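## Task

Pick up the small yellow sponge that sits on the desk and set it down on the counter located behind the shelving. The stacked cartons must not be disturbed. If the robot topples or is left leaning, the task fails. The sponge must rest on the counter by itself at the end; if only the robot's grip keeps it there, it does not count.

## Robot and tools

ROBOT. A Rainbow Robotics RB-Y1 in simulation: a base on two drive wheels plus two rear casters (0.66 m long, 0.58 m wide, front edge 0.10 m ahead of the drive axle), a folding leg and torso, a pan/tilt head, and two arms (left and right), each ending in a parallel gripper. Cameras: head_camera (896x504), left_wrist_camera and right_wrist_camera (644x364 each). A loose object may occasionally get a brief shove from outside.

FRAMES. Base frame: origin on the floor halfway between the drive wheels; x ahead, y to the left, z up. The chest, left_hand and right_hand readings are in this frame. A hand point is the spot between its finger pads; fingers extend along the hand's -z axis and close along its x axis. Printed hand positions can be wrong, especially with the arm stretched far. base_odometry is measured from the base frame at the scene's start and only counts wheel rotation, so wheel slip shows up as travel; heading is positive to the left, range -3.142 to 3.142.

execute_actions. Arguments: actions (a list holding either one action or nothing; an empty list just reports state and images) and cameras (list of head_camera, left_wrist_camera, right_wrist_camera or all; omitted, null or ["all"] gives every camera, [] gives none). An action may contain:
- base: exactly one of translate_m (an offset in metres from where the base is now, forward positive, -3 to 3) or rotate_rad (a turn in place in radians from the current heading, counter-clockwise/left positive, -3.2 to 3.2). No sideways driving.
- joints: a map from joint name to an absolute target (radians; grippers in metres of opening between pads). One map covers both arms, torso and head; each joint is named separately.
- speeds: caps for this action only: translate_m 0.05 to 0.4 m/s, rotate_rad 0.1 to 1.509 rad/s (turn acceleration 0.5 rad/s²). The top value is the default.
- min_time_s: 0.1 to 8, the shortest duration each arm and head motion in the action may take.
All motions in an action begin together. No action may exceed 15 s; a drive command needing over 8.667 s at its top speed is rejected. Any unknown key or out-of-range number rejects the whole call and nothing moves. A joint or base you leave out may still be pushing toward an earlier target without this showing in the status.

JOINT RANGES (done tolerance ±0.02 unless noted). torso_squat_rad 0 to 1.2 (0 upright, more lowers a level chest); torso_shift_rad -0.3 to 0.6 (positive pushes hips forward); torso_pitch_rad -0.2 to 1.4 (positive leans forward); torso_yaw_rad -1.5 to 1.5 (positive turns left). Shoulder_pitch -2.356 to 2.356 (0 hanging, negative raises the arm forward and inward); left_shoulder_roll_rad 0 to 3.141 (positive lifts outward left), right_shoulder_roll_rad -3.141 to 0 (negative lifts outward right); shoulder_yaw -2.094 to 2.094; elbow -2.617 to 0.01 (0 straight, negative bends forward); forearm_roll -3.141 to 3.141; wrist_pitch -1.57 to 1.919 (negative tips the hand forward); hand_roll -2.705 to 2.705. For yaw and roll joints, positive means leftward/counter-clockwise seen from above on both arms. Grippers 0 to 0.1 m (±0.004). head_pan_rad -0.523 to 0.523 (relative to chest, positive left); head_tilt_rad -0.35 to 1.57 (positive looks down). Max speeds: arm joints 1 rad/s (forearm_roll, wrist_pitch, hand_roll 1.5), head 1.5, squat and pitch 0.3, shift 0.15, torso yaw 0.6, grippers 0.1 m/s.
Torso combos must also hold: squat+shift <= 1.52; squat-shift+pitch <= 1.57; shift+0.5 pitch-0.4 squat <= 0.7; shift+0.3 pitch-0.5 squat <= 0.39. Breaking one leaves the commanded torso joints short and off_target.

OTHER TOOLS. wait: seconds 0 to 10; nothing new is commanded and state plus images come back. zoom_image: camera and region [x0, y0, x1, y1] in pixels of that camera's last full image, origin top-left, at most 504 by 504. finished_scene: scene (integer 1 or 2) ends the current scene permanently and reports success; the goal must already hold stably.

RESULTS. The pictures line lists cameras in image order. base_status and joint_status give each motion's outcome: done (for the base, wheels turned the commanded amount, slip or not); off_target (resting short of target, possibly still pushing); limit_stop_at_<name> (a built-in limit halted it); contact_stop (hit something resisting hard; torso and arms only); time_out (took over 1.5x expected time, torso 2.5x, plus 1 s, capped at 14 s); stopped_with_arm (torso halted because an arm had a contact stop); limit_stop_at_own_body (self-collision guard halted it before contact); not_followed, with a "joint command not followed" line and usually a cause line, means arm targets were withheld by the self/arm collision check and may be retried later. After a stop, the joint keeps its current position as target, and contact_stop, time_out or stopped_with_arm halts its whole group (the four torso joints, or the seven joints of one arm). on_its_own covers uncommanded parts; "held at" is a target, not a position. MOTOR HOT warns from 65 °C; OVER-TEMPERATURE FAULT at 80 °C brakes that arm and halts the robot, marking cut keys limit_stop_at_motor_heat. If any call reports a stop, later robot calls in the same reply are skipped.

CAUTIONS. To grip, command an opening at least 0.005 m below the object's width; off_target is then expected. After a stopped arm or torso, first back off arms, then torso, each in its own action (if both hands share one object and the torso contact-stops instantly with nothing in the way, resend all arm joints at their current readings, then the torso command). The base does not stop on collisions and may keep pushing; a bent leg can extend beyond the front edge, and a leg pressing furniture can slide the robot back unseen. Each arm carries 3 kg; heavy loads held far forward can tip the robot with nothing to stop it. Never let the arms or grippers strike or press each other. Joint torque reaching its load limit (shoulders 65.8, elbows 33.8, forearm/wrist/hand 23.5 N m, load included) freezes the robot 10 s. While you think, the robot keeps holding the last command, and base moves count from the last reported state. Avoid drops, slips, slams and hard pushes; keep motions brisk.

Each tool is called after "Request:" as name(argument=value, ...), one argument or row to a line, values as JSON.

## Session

Request:
execute_actions(
  actions=[],
)

Scene clock: 0.00 s.
base_odometry: x=+0.000 y=+0.000 heading=+0.000 (m, m, rad; odometry frame)
base_status: not commanded
joint_positions: torso_squat_rad=+0.350 torso_shift_rad=+0.000 torso_pitch_rad=-0.001 torso_yaw_rad=+0.001 left_shoulder_pitch_rad=+0.024 left_shoulder_roll_rad=+0.038 left_shoulder_yaw_rad=+0.055 left_elbow_rad=-0.250 left_forearm_roll_rad=+0.053 left_wrist_pitch_rad=+0.017 left_hand_roll_rad=+0.036 left_gripper_m=+0.100 right_shoulder_pitch_rad=+0.039 right_shoulder_roll_rad=-0.026 right_shoulder_yaw_rad=+0.001 right_elbow_rad=-0.173 right_forearm_roll_rad=+0.010 right_wrist_pitch_rad=-0.015 right_hand_roll_rad=+0.024 right_gripper_m=+0.100 head_pan_rad=+0.000 head_tilt_rad=+0.400
joint_status: not commanded
chest: x=-0.2283 y=+0.0000 z=+1.2474 quat_wxyz=(+1.000, +0.000, -0.001, +0.000) (m; base frame)
left_hand: x=-0.1281 y=+0.2556 z=+0.5697 quat_wxyz=(+0.991, +0.017, -0.106, +0.074) (m; base frame)
right_hand: x=-0.1673 y=-0.2408 z=+0.5652 quat_wxyz=(+0.997, -0.015, -0.076, +0.013) (m; base frame)
pictures: head_camera, left_wrist_camera, right_wrist_camera
camera_calibration (this result's frames):
head_camera: T_world_to_cam=[[0.00208723, -0.999981, -0.00580428, 0.00584037], [-0.409239, 0.00444183, -0.912416, 1.29856], [0.912425, 0.00427976, -0.409222, 0.72525], [0, 0, 0, 1]] pos_world=[-0.130326, -0.00303164, 1.48165]
left_wrist_camera: T_world_to_cam=[[0.963895, 0.139187, 0.22701, -0.0426234], [-0.0356555, -0.777374, 0.628027, -0.131786], [0.263885, -0.613446, -0.744344, 0.702166], [0, 0, 0, 1]] pos_world=[-0.148905, 0.334226, 0.615094]
right_wrist_camera: T_world_to_cam=[[-0.987359, -0.0439209, -0.15229, -0.0930634], [-0.130392, 0.771335, 0.622928, -0.159181], [0.0901073, 0.634912, -0.767312, 0.691156], [0, 0, 0, 1]] pos_world=[-0.174921, -0.320129, 0.615318]
Images, in order (width x height): head_camera 896x504, left_wrist_camera 644x364, right_wrist_camera 644x364.

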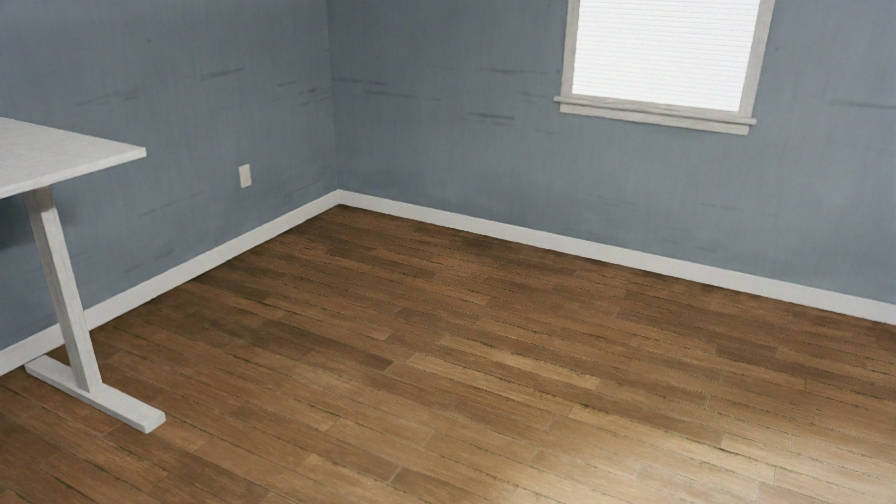

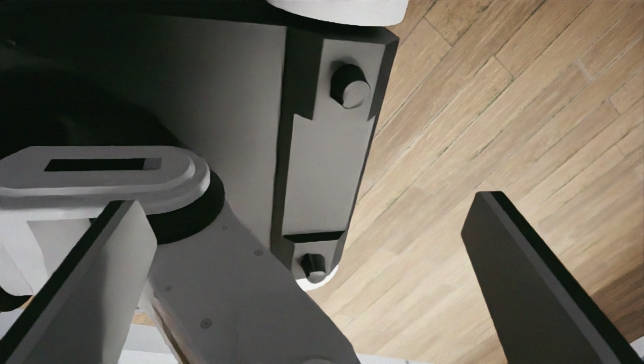

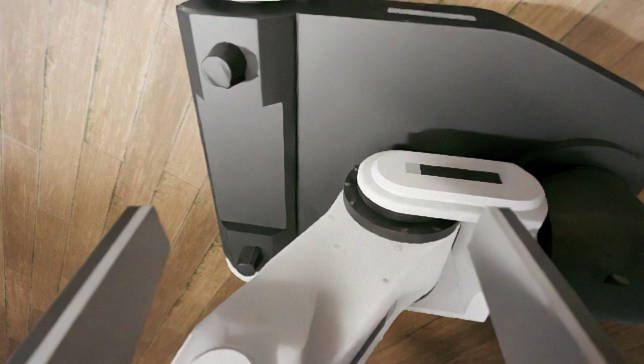

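Request:
execute_actions(
  actions=[
    {"base":{"translate_m":0.3},"joints":{"head_pan_rad":0.52,"head_tilt_rad":0.3,"torso_yaw_rad":0.6}},
  ],
  cameras=["head_camera"],
)

Scene clock: 12.20 s.
base_odometry: x=+0.300 y=+0.000 heading=+0.000 (m, m, rad; odometry frame)
base_status: done
joint_positions: torso_squat_rad=+0.350 torso_shift_rad=+0.000 torso_pitch_rad=-0.001 torso_yaw_rad=+0.600 left_shoulder_pitch_rad=+0.024 left_shoulder_roll_rad=+0.038 left_shoulder_yaw_rad=+0.055 left_elbow_rad=-0.250 left_forearm_roll_rad=+0.053 left_wrist_pitch_rad=+0.017 left_hand_roll_rad=+0.036 left_gripper_m=+0.100 right_shoulder_pitch_rad=+0.039 right_shoulder_roll_rad=-0.026 right_shoulder_yaw_rad=+0.001 right_elbow_rad=-0.174 right_forearm_roll_rad=+0.010 right_wrist_pitch_rad=-0.015 right_hand_roll_rad=+0.024 right_gripper_m=+0.100 head_pan_rad=+0.520 head_tilt_rad=+0.300
joint_status: all done
chest: x=-0.2282 y=+0.0000 z=+1.2474 quat_wxyz=(+0.955, +0.000, +0.000, +0.296) (m; base frame)
left_hand: x=-0.2897 y=+0.2671 z=+0.5695 quat_wxyz=(+0.926, +0.048, -0.096, +0.363) (m; base frame)
right_hand: x=-0.0420 y=-0.1649 z=+0.5653 quat_wxyz=(+0.949, +0.008, -0.077, +0.307) (m; base frame)
pictures: head_camera
camera_calibration (this result's frames):
head_camera: T_world_to_cam=[[0.901073, -0.43364, -0.0049069, 0.198876], [-0.141946, -0.284224, -0.948192, 1.40855], [0.40978, 0.855086, -0.31766, 0.479784], [0, 0, 0, 1]] pos_world=[-0.175869, 0.0763274, 1.48896]
Images, in order (width x height): head_camera 896x504.

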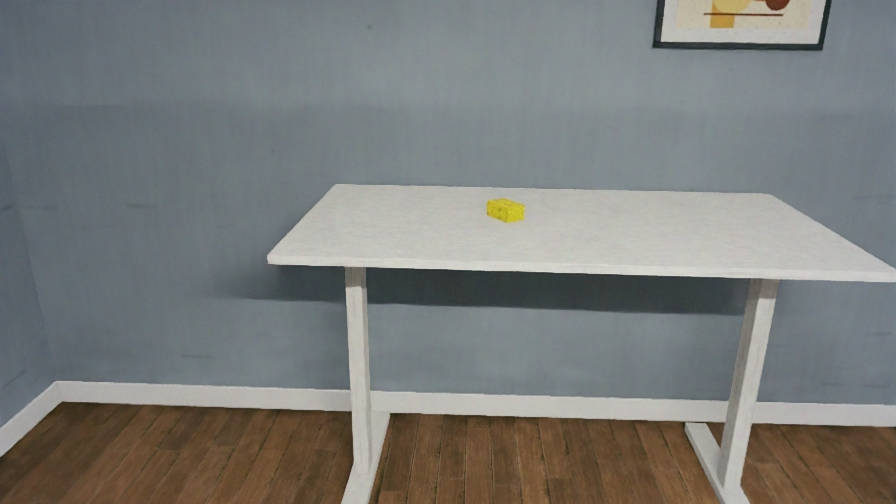

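Request:
execute_actions(
  actions=[
    {"base":{"rotate_rad":1.013},"joints":{"torso_yaw_rad":0,"torso_squat_rad":0.05,"head_pan_rad":0.1,"head_tilt_rad":0.5,"left_shoulder_pitch_rad":-1.15,"left_shoulder_roll_rad":0.2,"left_shoulder_yaw_rad":0.317,"left_elbow_rad":-0.773,"left_forearm_roll_rad":0,"left_wrist_pitch_rad":1.9,"left_hand_roll_rad":0},"min_time_s":2.5},
  ],
  cameras=[],
)

Request:
execute_actions(
  actions=[
    {"base":{"translate_m":1.1}},
  ],
  cameras=["head_camera"],
)

Scene clock: 41.40 s.
base_odometry: x=+0.300 y=+0.000 heading=+1.013 (m, m, rad; odometry frame)
base_status: done
joint_positions: torso_squat_rad=+0.050 torso_shift_rad=+0.000 torso_pitch_rad=-0.001 torso_yaw_rad=+0.000 left_shoulder_pitch_rad=-1.150 left_shoulder_roll_rad=+0.200 left_shoulder_yaw_rad=+0.317 left_elbow_rad=-0.773 left_forearm_roll_rad=+0.000 left_wrist_pitch_rad=+1.900 left_hand_roll_rad=+0.000 left_gripper_m=+0.100 right_shoulder_pitch_rad=+0.039 right_shoulder_roll_rad=-0.026 right_shoulder_yaw_rad=+0.001 right_elbow_rad=-0.173 right_forearm_roll_rad=+0.010 right_wrist_pitch_rad=-0.015 right_hand_roll_rad=+0.024 right_gripper_m=+0.100 head_pan_rad=+0.100 head_tilt_rad=+0.500
joint_status: all done
chest: x=-0.2283 y=-0.0001 z=+1.2891 quat_wxyz=(+1.000, +0.000, -0.001, +0.000) (m; base frame)
left_hand: x=+0.2866 y=+0.2191 z=+1.1015 quat_wxyz=(+1.000, +0.000, +0.000, -0.001) (m; base frame)
right_hand: x=-0.1676 y=-0.2409 z=+0.6068 quat_wxyz=(+0.997, -0.015, -0.076, +0.013) (m; base frame)
pictures: none
No camera images: the call's "cameras" was empty. Leave "cameras" out to get every camera's image.

Scene clock: 45.63 s.
base_odometry: x=+0.881 y=+0.933 heading=+1.014 (m, m, rad; odometry frame)
base_status: done
joint_positions: torso_squat_rad=+0.050 torso_shift_rad=+0.000 torso_pitch_rad=-0.001 torso_yaw_rad=+0.000 left_shoulder_pitch_rad=-1.150 left_shoulder_roll_rad=+0.200 left_shoulder_yaw_rad=+0.317 left_elbow_rad=-0.773 left_forearm_roll_rad=+0.000 left_wrist_pitch_rad=+1.900 left_hand_roll_rad=+0.000 left_gripper_m=+0.100 right_shoulder_pitch_rad=+0.039 right_shoulder_roll_rad=-0.026 right_shoulder_yaw_rad=+0.001 right_elbow_rad=-0.173 right_forearm_roll_rad=+0.010 right_wrist_pitch_rad=-0.015 right_hand_roll_rad=+0.024 right_gripper_m=+0.100 head_pan_rad=+0.100 head_tilt_rad=+0.500
joint_status: not commanded
chest: x=-0.2283 y=-0.0001 z=+1.2891 quat_wxyz=(+1.000, +0.000, -0.001, +0.000) (m; base frame)
left_hand: x=+0.2866 y=+0.2191 z=+1.1015 quat_wxyz=(+1.000, +0.000, +0.000, -0.001) (m; base frame)
right_hand: x=-0.1675 y=-0.2409 z=+0.6068 quat_wxyz=(+0.997, -0.015, -0.076, +0.013) (m; base frame)
pictures: head_camera
camera_calibration (this result's frames):
head_camera: T_world_to_cam=[[0.10089, -0.99488, -0.00586866, 0.0265176], [-0.49682, -0.0452698, -0.866672, 1.25036], [0.861969, 0.0903543, -0.498844, 0.865325], [0, 0, 0, 1]] pos_world=[-0.127357, 0.00479936, 1.51547]
Images, in order (width x height): head_camera 896x504.

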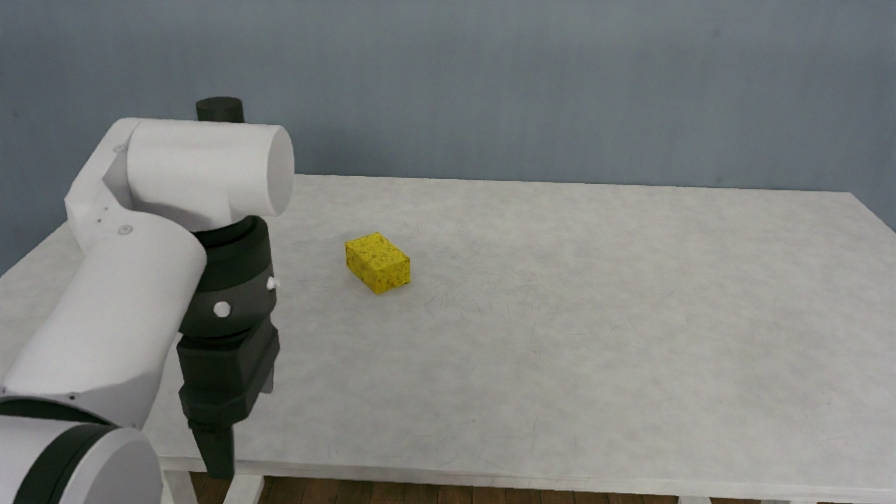

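Request:
execute_actions(
  actions=[
    {"base":{"translate_m":0.33},"joints":{"torso_pitch_rad":0.3,"head_tilt_rad":0.55,"left_shoulder_pitch_rad":-1.44,"left_shoulder_roll_rad":0.302,"left_shoulder_yaw_rad":0.346,"left_wrist_pitch_rad":1.905,"left_hand_roll_rad":-0.86}},
  ],
  cameras=["head_camera","left_wrist_camera"],
)

Scene clock: 75.23 s.
base_odometry: x=+1.056 y=+1.214 heading=+1.015 (m, m, rad; odometry frame)
base_status: done
joint_positions: torso_squat_rad=+0.050 torso_shift_rad=+0.000 torso_pitch_rad=+0.300 torso_yaw_rad=+0.000 left_shoulder_pitch_rad=-1.440 left_shoulder_roll_rad=+0.302 left_shoulder_yaw_rad=+0.346 left_elbow_rad=-0.773 left_forearm_roll_rad=+0.000 left_wrist_pitch_rad=+1.905 left_hand_roll_rad=-0.860 left_gripper_m=+0.100 right_shoulder_pitch_rad=+0.039 right_shoulder_roll_rad=-0.026 right_shoulder_yaw_rad=+0.001 right_elbow_rad=-0.173 right_forearm_roll_rad=+0.010 right_wrist_pitch_rad=-0.015 right_hand_roll_rad=+0.024 right_gripper_m=+0.100 head_pan_rad=+0.100 head_tilt_rad=+0.550
joint_status: all done
chest: x=-0.1364 y=+0.0000 z=+1.2752 quat_wxyz=(+0.989, +0.000, +0.150, +0.000) (m; base frame)
left_hand: x=+0.4023 y=+0.2202 z=+1.0865 quat_wxyz=(+0.909, +0.000, +0.000, -0.417) (m; base frame)
right_hand: x=-0.2808 y=-0.2409 z=+0.6057 quat_wxyz=(+0.997, -0.013, +0.074, +0.015) (m; base frame)
pictures: head_camera, left_wrist_camera
camera_calibration (this result's frames):
head_camera: T_world_to_cam=[[0.0943502, -0.994906, -0.0354996, 0.0540879], [-0.764475, -0.0495637, -0.642745, 0.95768], [0.637711, 0.0877816, -0.765257, 1.09748], [0, 0, 0, 1]] pos_world=[0.0271418, 0.00493959, 1.45732]
left_wrist_camera: T_world_to_cam=[[0.650773, -0.759146, 0.0138731, -0.110961], [-0.576365, -0.482026, 0.659889, -0.347152], [-0.494265, -0.437434, -0.751235, 1.19888], [0, 0, 0, 1]] pos_world=[0.464687, 0.272857, 1.13126]
Images, in order (width x height): head_camera 896x504, left_wrist_camera 644x364.

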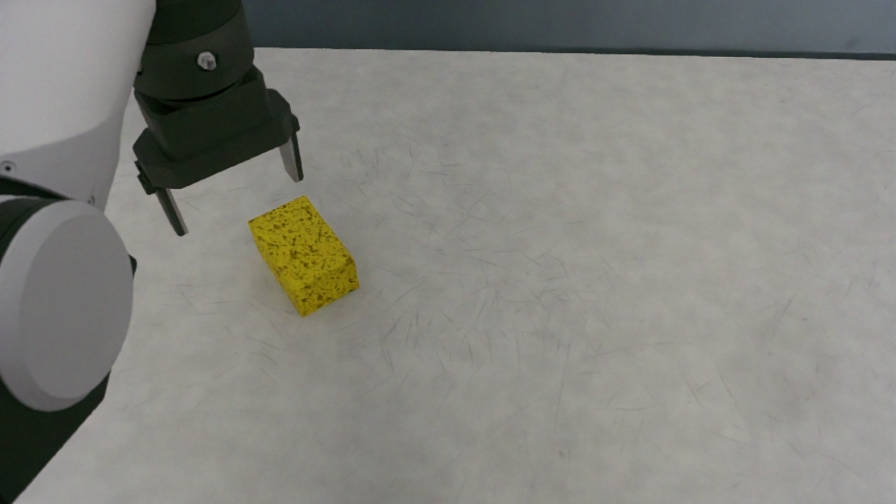

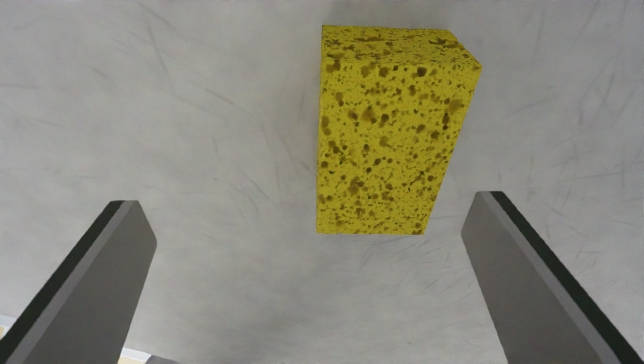

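Request:
execute_actions(
  actions=[
    {"base":{"rotate_rad":-0.087},"joints":{"left_hand_roll_rad":-0.773,"left_elbow_rad":-0.59,"left_wrist_pitch_rad":1.722}},
  ],
  cameras=["left_wrist_camera"],
)

Scene clock: 106.57 s.
base_odometry: x=+1.056 y=+1.214 heading=+0.930 (m, m, rad; odometry frame)
base_status: done
joint_positions: torso_squat_rad=+0.050 torso_shift_rad=+0.000 torso_pitch_rad=+0.300 torso_yaw_rad=+0.000 left_shoulder_pitch_rad=-1.440 left_shoulder_roll_rad=+0.302 left_shoulder_yaw_rad=+0.346 left_elbow_rad=-0.590 left_forearm_roll_rad=+0.000 left_wrist_pitch_rad=+1.722 left_hand_roll_rad=-0.773 left_gripper_m=+0.100 right_shoulder_pitch_rad=+0.039 right_shoulder_roll_rad=-0.026 right_shoulder_yaw_rad=+0.001 right_elbow_rad=-0.173 right_forearm_roll_rad=+0.010 right_wrist_pitch_rad=-0.015 right_hand_roll_rad=+0.024 right_gripper_m=+0.100 head_pan_rad=+0.100 head_tilt_rad=+0.550
joint_status: all done
chest: x=-0.1364 y=+0.0000 z=+1.2752 quat_wxyz=(+0.989, +0.000, +0.149, +0.000) (m; base frame)
left_hand: x=+0.4080 y=+0.2202 z=+1.0398 quat_wxyz=(+0.926, +0.000, +0.000, -0.377) (m; base frame)
right_hand: x=-0.2808 y=-0.2409 z=+0.6057 quat_wxyz=(+0.997, -0.013, +0.074, +0.015) (m; base frame)
pictures: left_wrist_camera
camera_calibration (this result's frames):
left_wrist_camera: T_world_to_cam=[[0.714139, -0.699865, 0.0139356, -0.15296], [-0.532423, -0.530141, 0.659906, -0.320363], [-0.454458, -0.478684, -0.751219, 1.15943], [0, 0, 0, 1]] pos_world=[0.465576, 0.27811, 1.08452]
Images, in order (width x height): left_wrist_camera 644x364.

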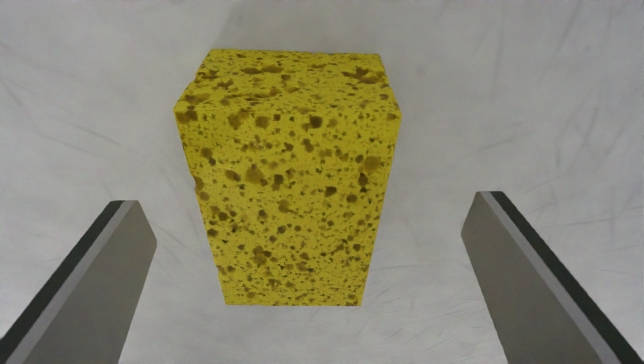

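Request:
execute_actions(
  actions=[
    {"base":{"translate_m":-0.009}},
  ],
  cameras=[],
)

Request:
execute_actions(
  actions=[
    {"joints":{"left_elbow_rad":-0.43,"left_wrist_pitch_rad":1.562},"min_time_s":1},
  ],
  cameras=["left_wrist_camera","head_camera"],
)

Scene clock: 118.63 s.
base_odometry: x=+1.051 y=+1.207 heading=+0.931 (m, m, rad; odometry frame)
base_status: done
joint_positions: torso_squat_rad=+0.050 torso_shift_rad=+0.000 torso_pitch_rad=+0.300 torso_yaw_rad=+0.000 left_shoulder_pitch_rad=-1.440 left_shoulder_roll_rad=+0.302 left_shoulder_yaw_rad=+0.346 left_elbow_rad=-0.590 left_forearm_roll_rad=+0.000 left_wrist_pitch_rad=+1.722 left_hand_roll_rad=-0.773 left_gripper_m=+0.100 right_shoulder_pitch_rad=+0.039 right_shoulder_roll_rad=-0.026 right_shoulder_yaw_rad=+0.001 right_elbow_rad=-0.173 right_forearm_roll_rad=+0.010 right_wrist_pitch_rad=-0.015 right_hand_roll_rad=+0.024 right_gripper_m=+0.100 head_pan_rad=+0.100 head_tilt_rad=+0.550
joint_status: not commanded
chest: x=-0.1365 y=+0.0000 z=+1.2752 quat_wxyz=(+0.989, +0.000, +0.149, +0.000) (m; base frame)
left_hand: x=+0.4079 y=+0.2202 z=+1.0399 quat_wxyz=(+0.926, +0.000, +0.000, -0.377) (m; base frame)
right_hand: x=-0.2808 y=-0.2409 z=+0.6057 quat_wxyz=(+0.997, -0.013, +0.074, +0.015) (m; base frame)
pictures: none
No camera images: the call's "cameras" was empty. Leave "cameras" out to get every camera's image.

Scene clock: 119.93 s.
base_odometry: x=+1.051 y=+1.207 heading=+0.931 (m, m, rad; odometry frame)
base_status: not commanded
joint_positions: torso_squat_rad=+0.050 torso_shift_rad=+0.000 torso_pitch_rad=+0.300 torso_yaw_rad=+0.000 left_shoulder_pitch_rad=-1.440 left_shoulder_roll_rad=+0.302 left_shoulder_yaw_rad=+0.346 left_elbow_rad=-0.430 left_forearm_roll_rad=+0.000 left_wrist_pitch_rad=+1.562 left_hand_roll_rad=-0.773 left_gripper_m=+0.100 right_shoulder_pitch_rad=+0.039 right_shoulder_roll_rad=-0.026 right_shoulder_yaw_rad=+0.001 right_elbow_rad=-0.173 right_forearm_roll_rad=+0.010 right_wrist_pitch_rad=-0.015 right_hand_roll_rad=+0.024 right_gripper_m=+0.100 head_pan_rad=+0.100 head_tilt_rad=+0.550
joint_status: all done
chest: x=-0.1365 y=+0.0000 z=+1.2752 quat_wxyz=(+0.989, +0.000, +0.149, +0.000) (m; base frame)
left_hand: x=+0.4059 y=+0.2202 z=+0.9988 quat_wxyz=(+0.926, +0.000, +0.000, -0.377) (m; base frame)
right_hand: x=-0.2808 y=-0.2409 z=+0.6057 quat_wxyz=(+0.997, -0.013, +0.074, +0.015) (m; base frame)
pictures: head_camera, left_wrist_camera
camera_calibration (this result's frames):
head_camera: T_world_to_cam=[[0.0943603, -0.994907, -0.0354415, 0.0540586], [-0.764315, -0.049587, -0.642934, 0.957839], [0.637902, 0.0877558, -0.765102, 1.09742], [0, 0, 0, 1]] pos_world=[0.0269414, 0.00497436, 1.45738]
left_wrist_camera: T_world_to_cam=[[0.714136, -0.699865, 0.0141058, -0.151093], [-0.532586, -0.530148, 0.659769, -0.294184], [-0.454271, -0.478677, -0.751336, 1.12771], [0, 0, 0, 1]] pos_world=[0.463509, 0.278104, 1.04351]
Images, in order (width x height): head_camera 896x504, left_wrist_camera 644x364.

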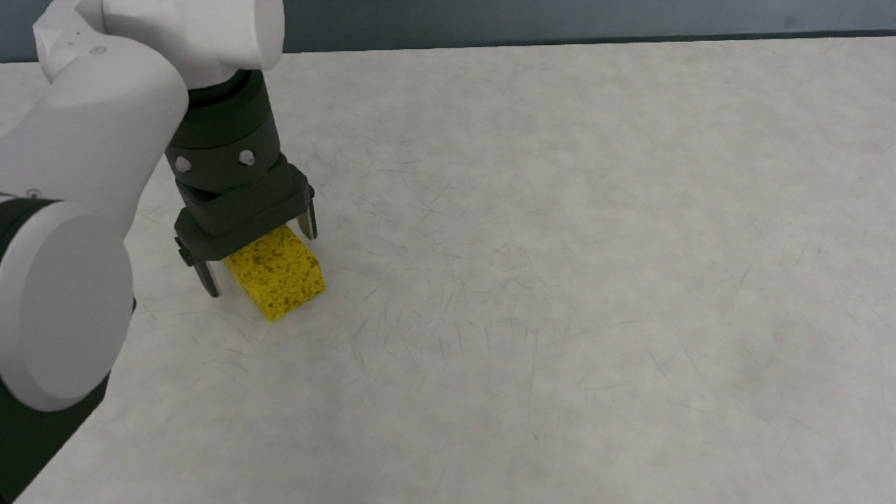

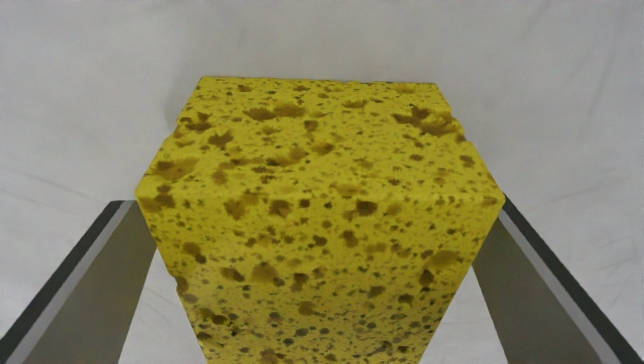

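Request:
execute_actions(
  actions=[
    {"joints":{"left_elbow_rad":-0.4,"left_wrist_pitch_rad":1.532,"left_gripper_m":0.075}},
  ],
  cameras=[],
)

Request:
execute_actions(
  actions=[
    {"joints":{"left_gripper_m":0.04}},
  ],
  cameras=[],
)

Request:
execute_actions(
  actions=[
    {"joints":{"left_elbow_rad":-0.773,"left_wrist_pitch_rad":1.905},"min_time_s":1},
  ],
  cameras=["left_wrist_camera"],
)

Scene clock: 131.90 s.
base_odometry: x=+1.051 y=+1.207 heading=+0.931 (m, m, rad; odometry frame)
base_status: not commanded
joint_positions: torso_squat_rad=+0.050 torso_shift_rad=+0.000 torso_pitch_rad=+0.300 torso_yaw_rad=+0.000 left_shoulder_pitch_rad=-1.440 left_shoulder_roll_rad=+0.302 left_shoulder_yaw_rad=+0.346 left_elbow_rad=-0.400 left_forearm_roll_rad=+0.000 left_wrist_pitch_rad=+1.532 left_hand_roll_rad=-0.773 left_gripper_m=+0.075 right_shoulder_pitch_rad=+0.039 right_shoulder_roll_rad=-0.026 right_shoulder_yaw_rad=+0.001 right_elbow_rad=-0.173 right_forearm_roll_rad=+0.010 right_wrist_pitch_rad=-0.015 right_hand_roll_rad=+0.024 right_gripper_m=+0.100 head_pan_rad=+0.100 head_tilt_rad=+0.550
joint_status: all done
chest: x=-0.1365 y=+0.0000 z=+1.2752 quat_wxyz=(+0.989, +0.000, +0.149, +0.000) (m; base frame)
left_hand: x=+0.4048 y=+0.2202 z=+0.9911 quat_wxyz=(+0.926, +0.000, +0.000, -0.377) (m; base frame)
right_hand: x=-0.2808 y=-0.2409 z=+0.6057 quat_wxyz=(+0.997, -0.013, +0.074, +0.015) (m; base frame)
pictures: none
No camera images: the call's "cameras" was empty. Leave "cameras" out to get every camera's image.

Scene clock: 132.73 s.
base_odometry: x=+1.051 y=+1.207 heading=+0.931 (m, m, rad; odometry frame)
base_status: not commanded
joint_positions: torso_squat_rad=+0.050 torso_shift_rad=+0.000 torso_pitch_rad=+0.300 torso_yaw_rad=+0.000 left_shoulder_pitch_rad=-1.440 left_shoulder_roll_rad=+0.302 left_shoulder_yaw_rad=+0.346 left_elbow_rad=-0.400 left_forearm_roll_rad=+0.000 left_wrist_pitch_rad=+1.532 left_hand_roll_rad=-0.773 left_gripper_m=+0.060 right_shoulder_pitch_rad=+0.039 right_shoulder_roll_rad=-0.026 right_shoulder_yaw_rad=+0.001 right_elbow_rad=-0.173 right_forearm_roll_rad=+0.010 right_wrist_pitch_rad=-0.015 right_hand_roll_rad=+0.024 right_gripper_m=+0.100 head_pan_rad=+0.100 head_tilt_rad=+0.550
joint_status: left_gripper_m off_target (ended at +0.060, target +0.040)
chest: x=-0.1365 y=+0.0000 z=+1.2752 quat_wxyz=(+0.989, +0.000, +0.149, +0.000) (m; base frame)
left_hand: x=+0.4048 y=+0.2202 z=+0.9911 quat_wxyz=(+0.926, +0.000, +0.000, -0.377) (m; base frame)
right_hand: x=-0.2808 y=-0.2409 z=+0.6057 quat_wxyz=(+0.997, -0.013, +0.074, +0.015) (m; base frame)
pictures: none
No camera images: the call's "cameras" was empty. Leave "cameras" out to get every camera's image.

Scene clock: 134.03 s.
base_odometry: x=+1.051 y=+1.207 heading=+0.931 (m, m, rad; odometry frame)
base_status: not commanded
joint_positions: torso_squat_rad=+0.050 torso_shift_rad=+0.000 torso_pitch_rad=+0.300 torso_yaw_rad=+0.000 left_shoulder_pitch_rad=-1.440 left_shoulder_roll_rad=+0.302 left_shoulder_yaw_rad=+0.346 left_elbow_rad=-0.773 left_forearm_roll_rad=+0.000 left_wrist_pitch_rad=+1.905 left_hand_roll_rad=-0.773 left_gripper_m=+0.060 right_shoulder_pitch_rad=+0.039 right_shoulder_roll_rad=-0.026 right_shoulder_yaw_rad=+0.001 right_elbow_rad=-0.173 right_forearm_roll_rad=+0.010 right_wrist_pitch_rad=-0.015 right_hand_roll_rad=+0.024 right_gripper_m=+0.100 head_pan_rad=+0.100 head_tilt_rad=+0.550
joint_status: all done
chest: x=-0.1365 y=+0.0000 z=+1.2752 quat_wxyz=(+0.989, +0.000, +0.149, +0.000) (m; base frame)
left_hand: x=+0.4022 y=+0.2202 z=+1.0866 quat_wxyz=(+0.926, +0.000, +0.000, -0.377) (m; base frame)
right_hand: x=-0.2808 y=-0.2409 z=+0.6057 quat_wxyz=(+0.997, -0.013, +0.074, +0.015) (m; base frame)
pictures: left_wrist_camera
camera_calibration (this result's frames):
left_wrist_camera: T_world_to_cam=[[0.714129, -0.699874, 0.0139964, -0.149529], [-0.53249, -0.53014, 0.659853, -0.354295], [-0.454394, -0.478673, -0.751264, 1.19198], [0, 0, 0, 1]] pos_world=[0.459753, 0.278091, 1.13137]
Images, in order (width x height): left_wrist_camera 644x364.

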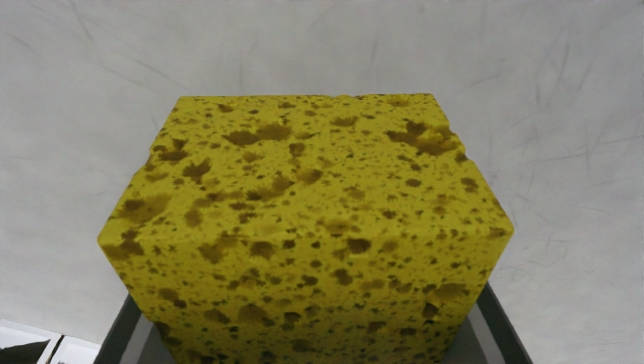

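Request:
execute_actions(
  actions=[
    {"base":{"translate_m":-0.7},"joints":{"torso_pitch_rad":0,"head_tilt_rad":0.4,"head_pan_rad":0.3}},
  ],
  cameras=[],
)

Request:
execute_actions(
  actions=[
    {"base":{"rotate_rad":2.36},"joints":{"left_shoulder_pitch_rad":-0.1,"left_shoulder_roll_rad":0.03,"left_elbow_rad":-1.8,"left_shoulder_yaw_rad":0,"left_wrist_pitch_rad":1.9},"min_time_s":2.5},
  ],
  cameras=["head_camera"],
)

Scene clock: 154.17 s.
base_odometry: x=+0.632 y=+0.646 heading=+0.928 (m, m, rad; odometry frame)
base_status: done
joint_positions: torso_squat_rad=+0.050 torso_shift_rad=+0.000 torso_pitch_rad=+0.000 torso_yaw_rad=+0.000 left_shoulder_pitch_rad=-1.440 left_shoulder_roll_rad=+0.302 left_shoulder_yaw_rad=+0.346 left_elbow_rad=-0.773 left_forearm_roll_rad=+0.000 left_wrist_pitch_rad=+1.905 left_hand_roll_rad=-0.773 left_gripper_m=+0.060 right_shoulder_pitch_rad=+0.039 right_shoulder_roll_rad=-0.026 right_shoulder_yaw_rad=+0.001 right_elbow_rad=-0.173 right_forearm_roll_rad=+0.010 right_wrist_pitch_rad=-0.015 right_hand_roll_rad=+0.024 right_gripper_m=+0.100 head_pan_rad=+0.300 head_tilt_rad=+0.400
joint_status: all done
chest: x=-0.2280 y=+0.0000 z=+1.2891 quat_wxyz=(+1.000, +0.000, +0.000, +0.000) (m; base frame)
left_hand: x=+0.3424 y=+0.2201 z=+1.2681 quat_wxyz=(+0.916, +0.056, -0.139, -0.373) (m; base frame)
right_hand: x=-0.1680 y=-0.2409 z=+0.6068 quat_wxyz=(+0.997, -0.015, -0.076, +0.013) (m; base frame)
pictures: none
No camera images: the call's "cameras" was empty. Leave "cameras" out to get every camera's image.

Scene clock: 158.97 s.
base_odometry: x=+0.632 y=+0.646 heading=-2.996 (m, m, rad; odometry frame)
base_status: done
joint_positions: torso_squat_rad=+0.050 torso_shift_rad=+0.000 torso_pitch_rad=+0.000 torso_yaw_rad=+0.000 left_shoulder_pitch_rad=-0.100 left_shoulder_roll_rad=+0.030 left_shoulder_yaw_rad=+0.000 left_elbow_rad=-1.800 left_forearm_roll_rad=+0.000 left_wrist_pitch_rad=+1.900 left_hand_roll_rad=-0.773 left_gripper_m=+0.060 right_shoulder_pitch_rad=+0.039 right_shoulder_roll_rad=-0.026 right_shoulder_yaw_rad=+0.001 right_elbow_rad=-0.173 right_forearm_roll_rad=+0.010 right_wrist_pitch_rad=-0.015 right_hand_roll_rad=+0.024 right_gripper_m=+0.100 head_pan_rad=+0.300 head_tilt_rad=+0.400
joint_status: all done
chest: x=-0.2280 y=+0.0000 z=+1.2891 quat_wxyz=(+1.000, +0.000, +0.000, +0.000) (m; base frame)
left_hand: x=+0.0803 y=+0.2245 z=+0.9188 quat_wxyz=(+0.920, +0.013, +0.008, -0.391) (m; base frame)
right_hand: x=-0.1680 y=-0.2409 z=+0.6068 quat_wxyz=(+0.997, -0.015, -0.076, +0.013) (m; base frame)
pictures: head_camera
camera_calibration (this result's frames):
head_camera: T_world_to_cam=[[0.297095, -0.95483, -0.00579736, 0.0668063], [-0.393808, -0.116998, -0.911716, 1.33885], [0.869856, 0.273149, -0.41078, 0.735427], [0, 0, 0, 1]] pos_world=[-0.132312, 0.0195499, 1.52314]
Images, in order (width x height): head_camera 896x504.

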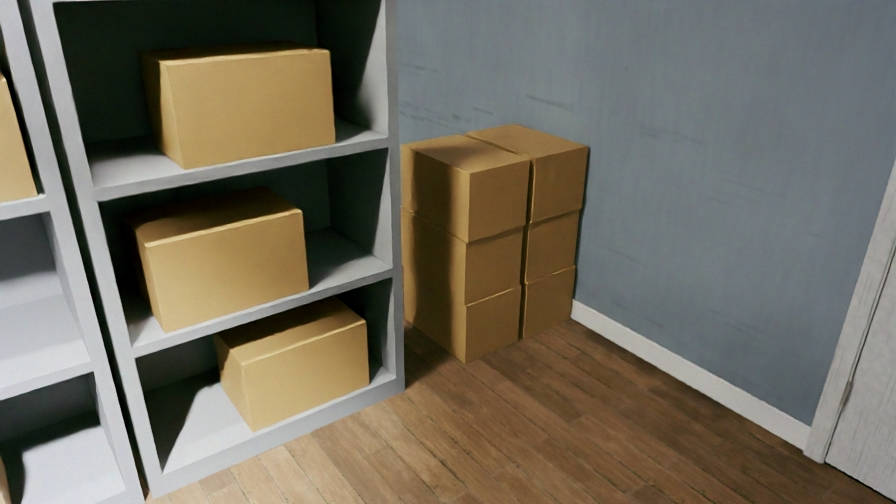

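Request:
execute_actions(
  actions=[
    {"base":{"rotate_rad":2.05},"joints":{"head_pan_rad":-0.15,"head_tilt_rad":0.35}},
  ],
  cameras=[],
)

Request:
execute_actions(
  actions=[
    {"base":{"translate_m":1.6},"joints":{"head_tilt_rad":0.55}},
  ],
  cameras=["head_camera"],
)

Scene clock: 176.27 s.
base_odometry: x=+0.632 y=+0.646 heading=-0.947 (m, m, rad; odometry frame)
base_status: done
joint_positions: torso_squat_rad=+0.050 torso_shift_rad=+0.000 torso_pitch_rad=+0.000 torso_yaw_rad=+0.000 left_shoulder_pitch_rad=-0.100 left_shoulder_roll_rad=+0.030 left_shoulder_yaw_rad=+0.000 left_elbow_rad=-1.800 left_forearm_roll_rad=+0.000 left_wrist_pitch_rad=+1.900 left_hand_roll_rad=-0.773 left_gripper_m=+0.060 right_shoulder_pitch_rad=+0.039 right_shoulder_roll_rad=-0.026 right_shoulder_yaw_rad=+0.001 right_elbow_rad=-0.173 right_forearm_roll_rad=+0.010 right_wrist_pitch_rad=-0.015 right_hand_roll_rad=+0.024 right_gripper_m=+0.100 head_pan_rad=-0.150 head_tilt_rad=+0.350
joint_status: all done
chest: x=-0.2280 y=+0.0000 z=+1.2891 quat_wxyz=(+1.000, +0.000, +0.000, +0.000) (m; base frame)
left_hand: x=+0.0803 y=+0.2245 z=+0.9188 quat_wxyz=(+0.920, +0.013, +0.008, -0.391) (m; base frame)
right_hand: x=-0.1680 y=-0.2409 z=+0.6068 quat_wxyz=(+0.997, -0.015, -0.076, +0.013) (m; base frame)
pictures: none
No camera images: the call's "cameras" was empty. Leave "cameras" out to get every camera's image.

Scene clock: 181.93 s.
base_odometry: x=+1.568 y=-0.651 heading=-0.945 (m, m, rad; odometry frame)
base_status: done
joint_positions: torso_squat_rad=+0.050 torso_shift_rad=+0.000 torso_pitch_rad=+0.000 torso_yaw_rad=+0.000 left_shoulder_pitch_rad=-0.100 left_shoulder_roll_rad=+0.030 left_shoulder_yaw_rad=+0.000 left_elbow_rad=-1.800 left_forearm_roll_rad=+0.000 left_wrist_pitch_rad=+1.900 left_hand_roll_rad=-0.773 left_gripper_m=+0.060 right_shoulder_pitch_rad=+0.039 right_shoulder_roll_rad=-0.026 right_shoulder_yaw_rad=+0.001 right_elbow_rad=-0.173 right_forearm_roll_rad=+0.010 right_wrist_pitch_rad=-0.015 right_hand_roll_rad=+0.024 right_gripper_m=+0.100 head_pan_rad=-0.150 head_tilt_rad=+0.550
joint_status: all done
chest: x=-0.2279 y=+0.0000 z=+1.2891 quat_wxyz=(+1.000, +0.000, +0.000, +0.000) (m; base frame)
left_hand: x=+0.0804 y=+0.2245 z=+0.9187 quat_wxyz=(+0.920, +0.013, +0.008, -0.391) (m; base frame)
right_hand: x=-0.1679 y=-0.2409 z=+0.6068 quat_wxyz=(+0.997, -0.015, -0.076, +0.013) (m; base frame)
pictures: head_camera
camera_calibration (this result's frames):
head_camera: T_world_to_cam=[[-0.148706, -0.988863, -0.00599884, -0.0247101], [-0.535665, 0.08565, -0.840076, 1.20302], [0.831234, -0.121711, -0.542436, 0.923395], [0, 0, 0, 1]] pos_world=[-0.126816, -0.0150862, 1.51136]
Images, in order (width x height): head_camera 896x504.

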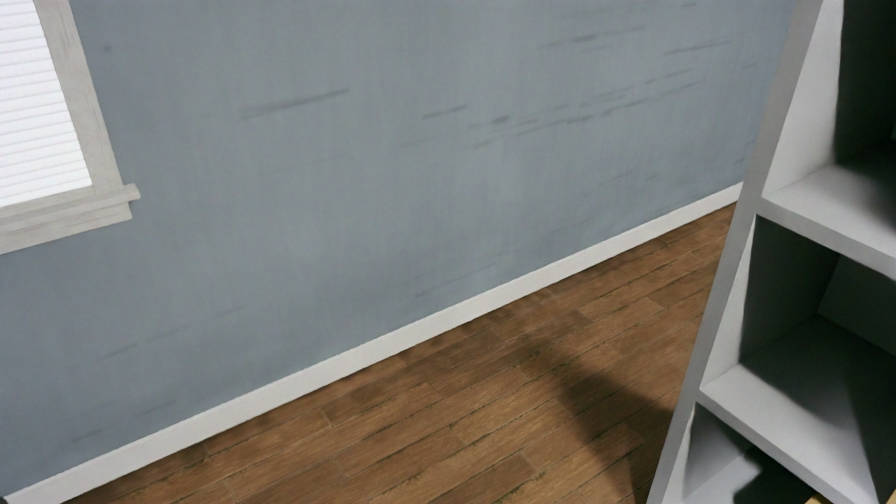

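Request:
execute_actions(
  actions=[
    {"base":{"translate_m":1.03},"joints":{"head_tilt_rad":0.45,"head_pan_rad":0}},
  ],
  cameras=[],
)

Request:
execute_actions(
  actions=[
    {"base":{"rotate_rad":-1.121}},
  ],
  cameras=["head_camera"],
)

Scene clock: 200.47 s.
base_odometry: x=+2.173 y=-1.485 heading=-0.943 (m, m, rad; odometry frame)
base_status: done
joint_positions: torso_squat_rad=+0.050 torso_shift_rad=+0.000 torso_pitch_rad=+0.000 torso_yaw_rad=+0.000 left_shoulder_pitch_rad=-0.100 left_shoulder_roll_rad=+0.030 left_shoulder_yaw_rad=+0.000 left_elbow_rad=-1.800 left_forearm_roll_rad=+0.000 left_wrist_pitch_rad=+1.900 left_hand_roll_rad=-0.773 left_gripper_m=+0.060 right_shoulder_pitch_rad=+0.039 right_shoulder_roll_rad=-0.026 right_shoulder_yaw_rad=+0.001 right_elbow_rad=-0.173 right_forearm_roll_rad=+0.010 right_wrist_pitch_rad=-0.015 right_hand_roll_rad=+0.024 right_gripper_m=+0.100 head_pan_rad=+0.000 head_tilt_rad=+0.450
joint_status: all done
chest: x=-0.2279 y=+0.0000 z=+1.2891 quat_wxyz=(+1.000, +0.000, +0.000, +0.000) (m; base frame)
left_hand: x=+0.0804 y=+0.2245 z=+0.9187 quat_wxyz=(+0.920, +0.013, +0.008, -0.391) (m; base frame)
right_hand: x=-0.1679 y=-0.2409 z=+0.6068 quat_wxyz=(+0.997, -0.015, -0.076, +0.013) (m; base frame)
pictures: none
No camera images: the call's "cameras" was empty. Leave "cameras" out to get every camera's image.

Scene clock: 204.03 s.
base_odometry: x=+2.173 y=-1.485 heading=-2.064 (m, m, rad; odometry frame)
base_status: done
joint_positions: torso_squat_rad=+0.050 torso_shift_rad=+0.000 torso_pitch_rad=+0.000 torso_yaw_rad=+0.000 left_shoulder_pitch_rad=-0.100 left_shoulder_roll_rad=+0.030 left_shoulder_yaw_rad=+0.000 left_elbow_rad=-1.800 left_forearm_roll_rad=+0.000 left_wrist_pitch_rad=+1.900 left_hand_roll_rad=-0.773 left_gripper_m=+0.060 right_shoulder_pitch_rad=+0.039 right_shoulder_roll_rad=-0.026 right_shoulder_yaw_rad=+0.001 right_elbow_rad=-0.173 right_forearm_roll_rad=+0.010 right_wrist_pitch_rad=-0.015 right_hand_roll_rad=+0.024 right_gripper_m=+0.100 head_pan_rad=+0.000 head_tilt_rad=+0.450
joint_status: not commanded
chest: x=-0.2279 y=+0.0000 z=+1.2891 quat_wxyz=(+1.000, +0.000, +0.000, +0.000) (m; base frame)
left_hand: x=+0.0804 y=+0.2245 z=+0.9187 quat_wxyz=(+0.920, +0.013, +0.008, -0.391) (m; base frame)
right_hand: x=-0.1679 y=-0.2409 z=+0.6068 quat_wxyz=(+0.997, -0.015, -0.076, +0.013) (m; base frame)
pictures: head_camera
camera_calibration (this result's frames):
head_camera: T_world_to_cam=[[0.00134503, -0.999982, -0.0058692, 0.00601822], [-0.455942, 0.0046104, -0.889997, 1.29378], [0.890008, 0.00387309, -0.455928, 0.806658], [0, 0, 0, 1]] pos_world=[-0.128049, -0.00307101, 1.51928]
Images, in order (width x height): head_camera 896x504.

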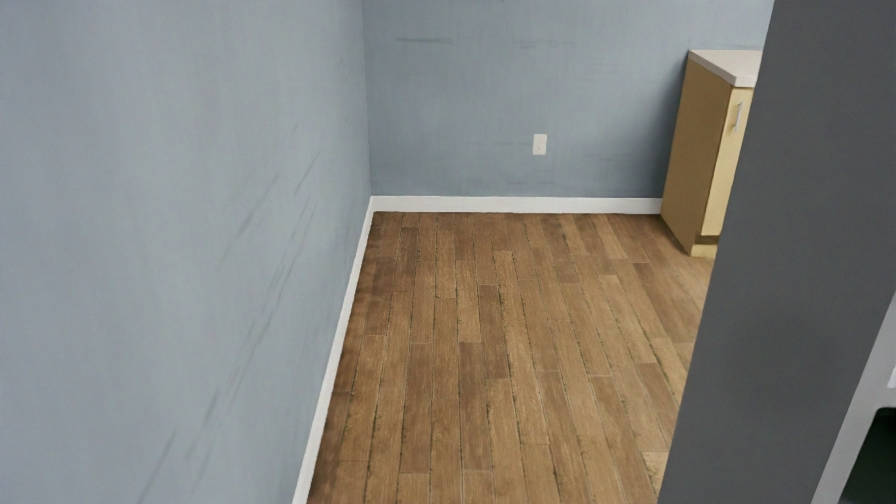

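Request:
execute_actions(
  actions=[
    {"base":{"rotate_rad":-0.13}},
  ],
  cameras=[],
)

Request:
execute_actions(
  actions=[
    {"base":{"translate_m":2.0}},
  ],
  cameras=[],
)

Request:
execute_actions(
  actions=[
    {"base":{"rotate_rad":-0.89},"joints":{"head_tilt_rad":0.55}},
  ],
  cameras=["head_camera"],
)

Scene clock: 233.57 s.
base_odometry: x=+2.173 y=-1.485 heading=-2.193 (m, m, rad; odometry frame)
base_status: done
joint_positions: torso_squat_rad=+0.050 torso_shift_rad=+0.000 torso_pitch_rad=+0.000 torso_yaw_rad=+0.000 left_shoulder_pitch_rad=-0.100 left_shoulder_roll_rad=+0.030 left_shoulder_yaw_rad=+0.000 left_elbow_rad=-1.800 left_forearm_roll_rad=+0.000 left_wrist_pitch_rad=+1.900 left_hand_roll_rad=-0.773 left_gripper_m=+0.060 right_shoulder_pitch_rad=+0.039 right_shoulder_roll_rad=-0.026 right_shoulder_yaw_rad=+0.001 right_elbow_rad=-0.173 right_forearm_roll_rad=+0.010 right_wrist_pitch_rad=-0.015 right_hand_roll_rad=+0.024 right_gripper_m=+0.100 head_pan_rad=+0.000 head_tilt_rad=+0.450
joint_status: not commanded
chest: x=-0.2279 y=+0.0000 z=+1.2891 quat_wxyz=(+1.000, +0.000, +0.000, +0.000) (m; base frame)
left_hand: x=+0.0804 y=+0.2245 z=+0.9187 quat_wxyz=(+0.920, +0.013, +0.008, -0.391) (m; base frame)
right_hand: x=-0.1679 y=-0.2409 z=+0.6068 quat_wxyz=(+0.997, -0.015, -0.076, +0.013) (m; base frame)
pictures: none
No camera images: the call's "cameras" was empty. Leave "cameras" out to get every camera's image.

Scene clock: 240.13 s.
base_odometry: x=+1.006 y=-3.109 heading=-2.194 (m, m, rad; odometry frame)
base_status: done
joint_positions: torso_squat_rad=+0.050 torso_shift_rad=+0.000 torso_pitch_rad=+0.000 torso_yaw_rad=+0.000 left_shoulder_pitch_rad=-0.100 left_shoulder_roll_rad=+0.030 left_shoulder_yaw_rad=+0.000 left_elbow_rad=-1.800 left_forearm_roll_rad=+0.000 left_wrist_pitch_rad=+1.900 left_hand_roll_rad=-0.773 left_gripper_m=+0.060 right_shoulder_pitch_rad=+0.039 right_shoulder_roll_rad=-0.026 right_shoulder_yaw_rad=+0.001 right_elbow_rad=-0.173 right_forearm_roll_rad=+0.010 right_wrist_pitch_rad=-0.015 right_hand_roll_rad=+0.024 right_gripper_m=+0.100 head_pan_rad=+0.000 head_tilt_rad=+0.450
joint_status: not commanded
chest: x=-0.2279 y=+0.0000 z=+1.2891 quat_wxyz=(+1.000, +0.000, +0.000, +0.000) (m; base frame)
left_hand: x=+0.0804 y=+0.2245 z=+0.9187 quat_wxyz=(+0.920, +0.013, +0.008, -0.391) (m; base frame)
right_hand: x=-0.1679 y=-0.2409 z=+0.6068 quat_wxyz=(+0.997, -0.015, -0.076, +0.013) (m; base frame)
pictures: none
No camera images: the call's "cameras" was empty. Leave "cameras" out to get every camera's image.

Scene clock: 243.50 s.
base_odometry: x=+1.006 y=-3.109 heading=-3.084 (m, m, rad; odometry frame)
base_status: done
joint_positions: torso_squat_rad=+0.050 torso_shift_rad=+0.000 torso_pitch_rad=+0.000 torso_yaw_rad=+0.000 left_shoulder_pitch_rad=-0.100 left_shoulder_roll_rad=+0.030 left_shoulder_yaw_rad=+0.000 left_elbow_rad=-1.800 left_forearm_roll_rad=+0.000 left_wrist_pitch_rad=+1.900 left_hand_roll_rad=-0.773 left_gripper_m=+0.060 right_shoulder_pitch_rad=+0.039 right_shoulder_roll_rad=-0.026 right_shoulder_yaw_rad=+0.001 right_elbow_rad=-0.173 right_forearm_roll_rad=+0.010 right_wrist_pitch_rad=-0.015 right_hand_roll_rad=+0.024 right_gripper_m=+0.100 head_pan_rad=+0.000 head_tilt_rad=+0.550
joint_status: all done
chest: x=-0.2279 y=+0.0000 z=+1.2891 quat_wxyz=(+1.000, +0.000, +0.000, +0.000) (m; base frame)
left_hand: x=+0.0804 y=+0.2245 z=+0.9187 quat_wxyz=(+0.920, +0.013, +0.008, -0.391) (m; base frame)
right_hand: x=-0.1679 y=-0.2409 z=+0.6068 quat_wxyz=(+0.997, -0.015, -0.076, +0.013) (m; base frame)
pictures: head_camera
camera_calibration (this result's frames):
head_camera: T_world_to_cam=[[0.00071729, -0.999982, -0.00598187, 0.00605234], [-0.542493, 0.00463602, -0.840048, 1.20158], [0.84006, 0.00384768, -0.54248, 0.925272], [0, 0, 0, 1]] pos_world=[-0.125442, -0.00307844, 1.51136]
Images, in order (width x height): head_camera 896x504.

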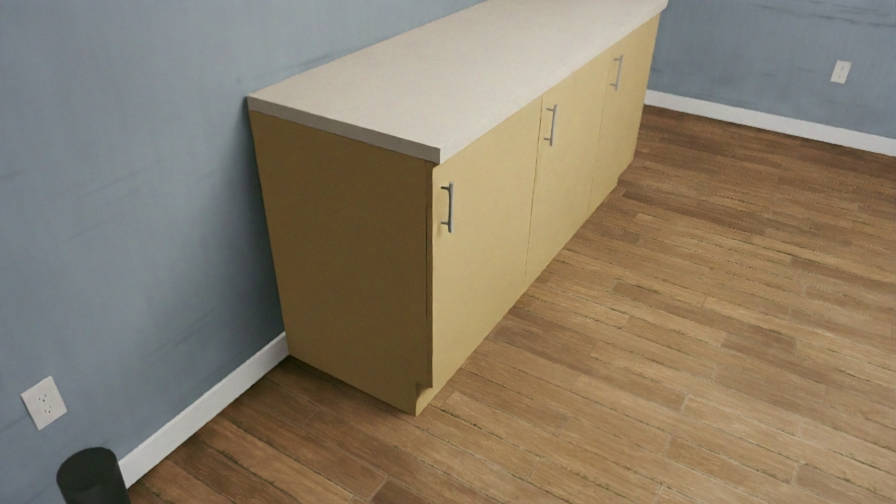

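Request:
execute_actions(
  actions=[
    {"base":{"translate_m":1.07},"joints":{"torso_pitch_rad":0.3,"torso_shift_rad":0.1,"head_tilt_rad":0.55,"head_pan_rad":0.15,"left_shoulder_pitch_rad":-1.44,"left_shoulder_roll_rad":0.302,"left_shoulder_yaw_rad":0.346,"left_elbow_rad":-0.6,"left_wrist_pitch_rad":1.732},"min_time_s":2},
  ],
  cameras=["head_camera"],
)

Scene clock: 267.27 s.
base_odometry: x=-0.062 y=-3.170 heading=-3.084 (m, m, rad; odometry frame)
base_status: done
joint_positions: torso_squat_rad=+0.050 torso_shift_rad=+0.100 torso_pitch_rad=+0.300 torso_yaw_rad=+0.000 left_shoulder_pitch_rad=-1.440 left_shoulder_roll_rad=+0.302 left_shoulder_yaw_rad=+0.346 left_elbow_rad=-0.600 left_forearm_roll_rad=+0.000 left_wrist_pitch_rad=+1.732 left_hand_roll_rad=-0.773 left_gripper_m=+0.060 right_shoulder_pitch_rad=+0.039 right_shoulder_roll_rad=-0.026 right_shoulder_yaw_rad=+0.001 right_elbow_rad=-0.173 right_forearm_roll_rad=+0.010 right_wrist_pitch_rad=-0.015 right_hand_roll_rad=+0.024 right_gripper_m=+0.100 head_pan_rad=+0.150 head_tilt_rad=+0.550
joint_status: all done
chest: x=-0.0668 y=+0.0000 z=+1.2717 quat_wxyz=(+0.989, +0.000, +0.149, +0.000) (m; base frame)
left_hand: x=+0.4776 y=+0.2202 z=+1.0390 quat_wxyz=(+0.926, +0.000, +0.000, -0.377) (m; base frame)
right_hand: x=-0.2111 y=-0.2409 z=+0.6022 quat_wxyz=(+0.997, -0.013, +0.074, +0.015) (m; base frame)
pictures: head_camera
camera_calibration (this result's frames):
head_camera: T_world_to_cam=[[0.141709, -0.988639, -0.0501067, 0.068063], [-0.761367, -0.0765035, -0.643791, 1.01011], [0.632644, 0.129381, -0.763559, 1.04807], [0, 0, 0, 1]] pos_world=[0.0963693, 0.00896745, 1.45397]
Images, in order (width x height): head_camera 896x504.

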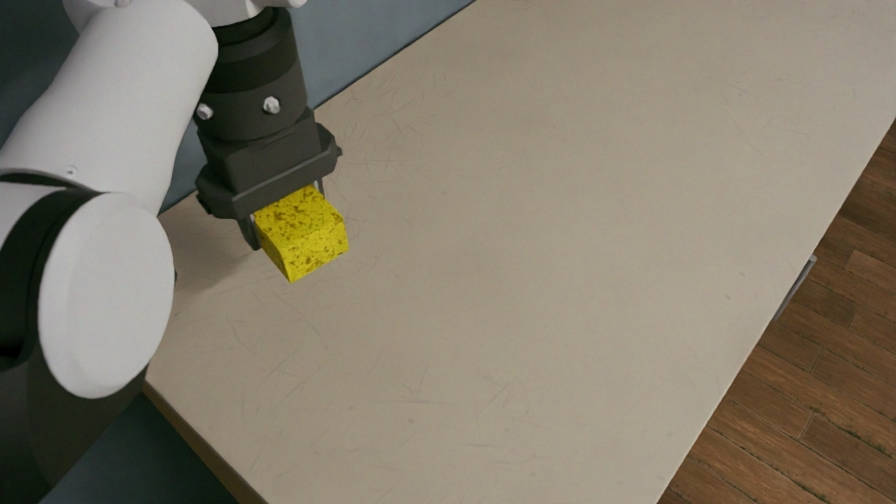

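Request:
execute_actions(
  actions=[
    {"joints":{"left_elbow_rad":-0.26,"left_wrist_pitch_rad":1.392},"min_time_s":1.3},
  ],
  cameras=["head_camera","left_wrist_camera"],
)

Request:
zoom_image(
  camera="head_camera",
  region=[180, 200, 440, 400],
)

Scene clock: 280.30 s.
base_odometry: x=-0.062 y=-3.170 heading=-3.084 (m, m, rad; odometry frame)
base_status: not commanded
joint_positions: torso_squat_rad=+0.050 torso_shift_rad=+0.100 torso_pitch_rad=+0.300 torso_yaw_rad=+0.000 left_shoulder_pitch_rad=-1.440 left_shoulder_roll_rad=+0.302 left_shoulder_yaw_rad=+0.346 left_elbow_rad=-0.260 left_forearm_roll_rad=+0.000 left_wrist_pitch_rad=+1.392 left_hand_roll_rad=-0.773 left_gripper_m=+0.060 right_shoulder_pitch_rad=+0.039 right_shoulder_roll_rad=-0.026 right_shoulder_yaw_rad=+0.001 right_elbow_rad=-0.173 right_forearm_roll_rad=+0.010 right_wrist_pitch_rad=-0.015 right_hand_roll_rad=+0.024 right_gripper_m=+0.100 head_pan_rad=+0.150 head_tilt_rad=+0.550
joint_status: all done
chest: x=-0.0668 y=+0.0000 z=+1.2717 quat_wxyz=(+0.989, +0.000, +0.149, +0.000) (m; base frame)
left_hand: x=+0.4664 y=+0.2202 z=+0.9525 quat_wxyz=(+0.926, +0.000, +0.000, -0.377) (m; base frame)
right_hand: x=-0.2111 y=-0.2409 z=+0.6022 quat_wxyz=(+0.997, -0.013, +0.074, +0.015) (m; base frame)
pictures: head_camera, left_wrist_camera
camera_calibration (this result's frames):
head_camera: T_world_to_cam=[[0.141709, -0.988639, -0.0501067, 0.0680631], [-0.761367, -0.0765036, -0.643791, 1.01011], [0.632644, 0.129381, -0.763559, 1.04807], [0, 0, 0, 1]] pos_world=[0.0963688, 0.00896749, 1.45397]
left_wrist_camera: T_world_to_cam=[[0.714111, -0.699891, 0.0140481, -0.193545], [-0.532574, -0.530152, 0.659775, -0.231466], [-0.454323, -0.478635, -0.751331, 1.12037], [0, 0, 0, 1]] pos_world=[0.523952, 0.278078, 0.997207]
Images, in order (width x height): head_camera 896x504, left_wrist_camera 644x364.

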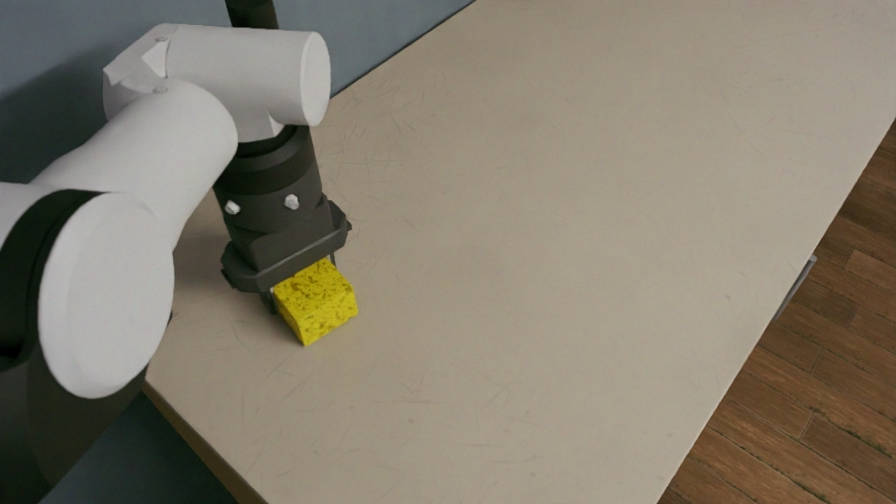

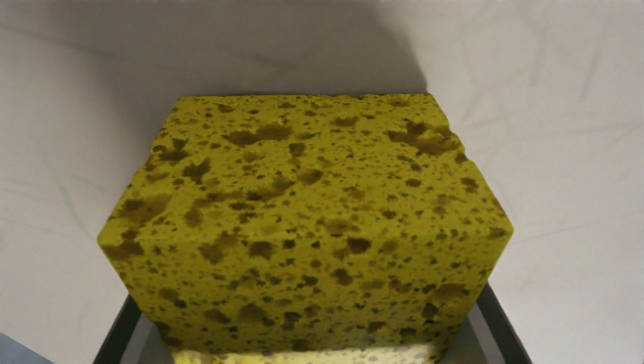

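Region (180, 200, 440, 400) of head_camera's 896x504 image, scaled by 1.938, with more detail than that image has; it fills the top 388 rows of this view, and the rest is white.

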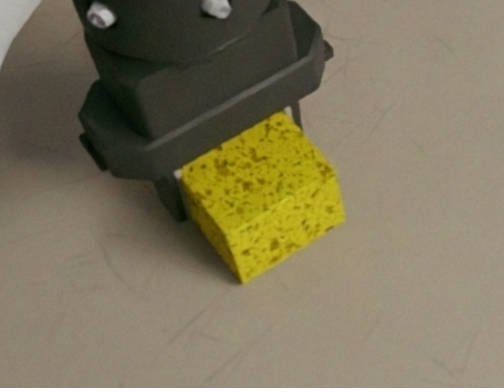

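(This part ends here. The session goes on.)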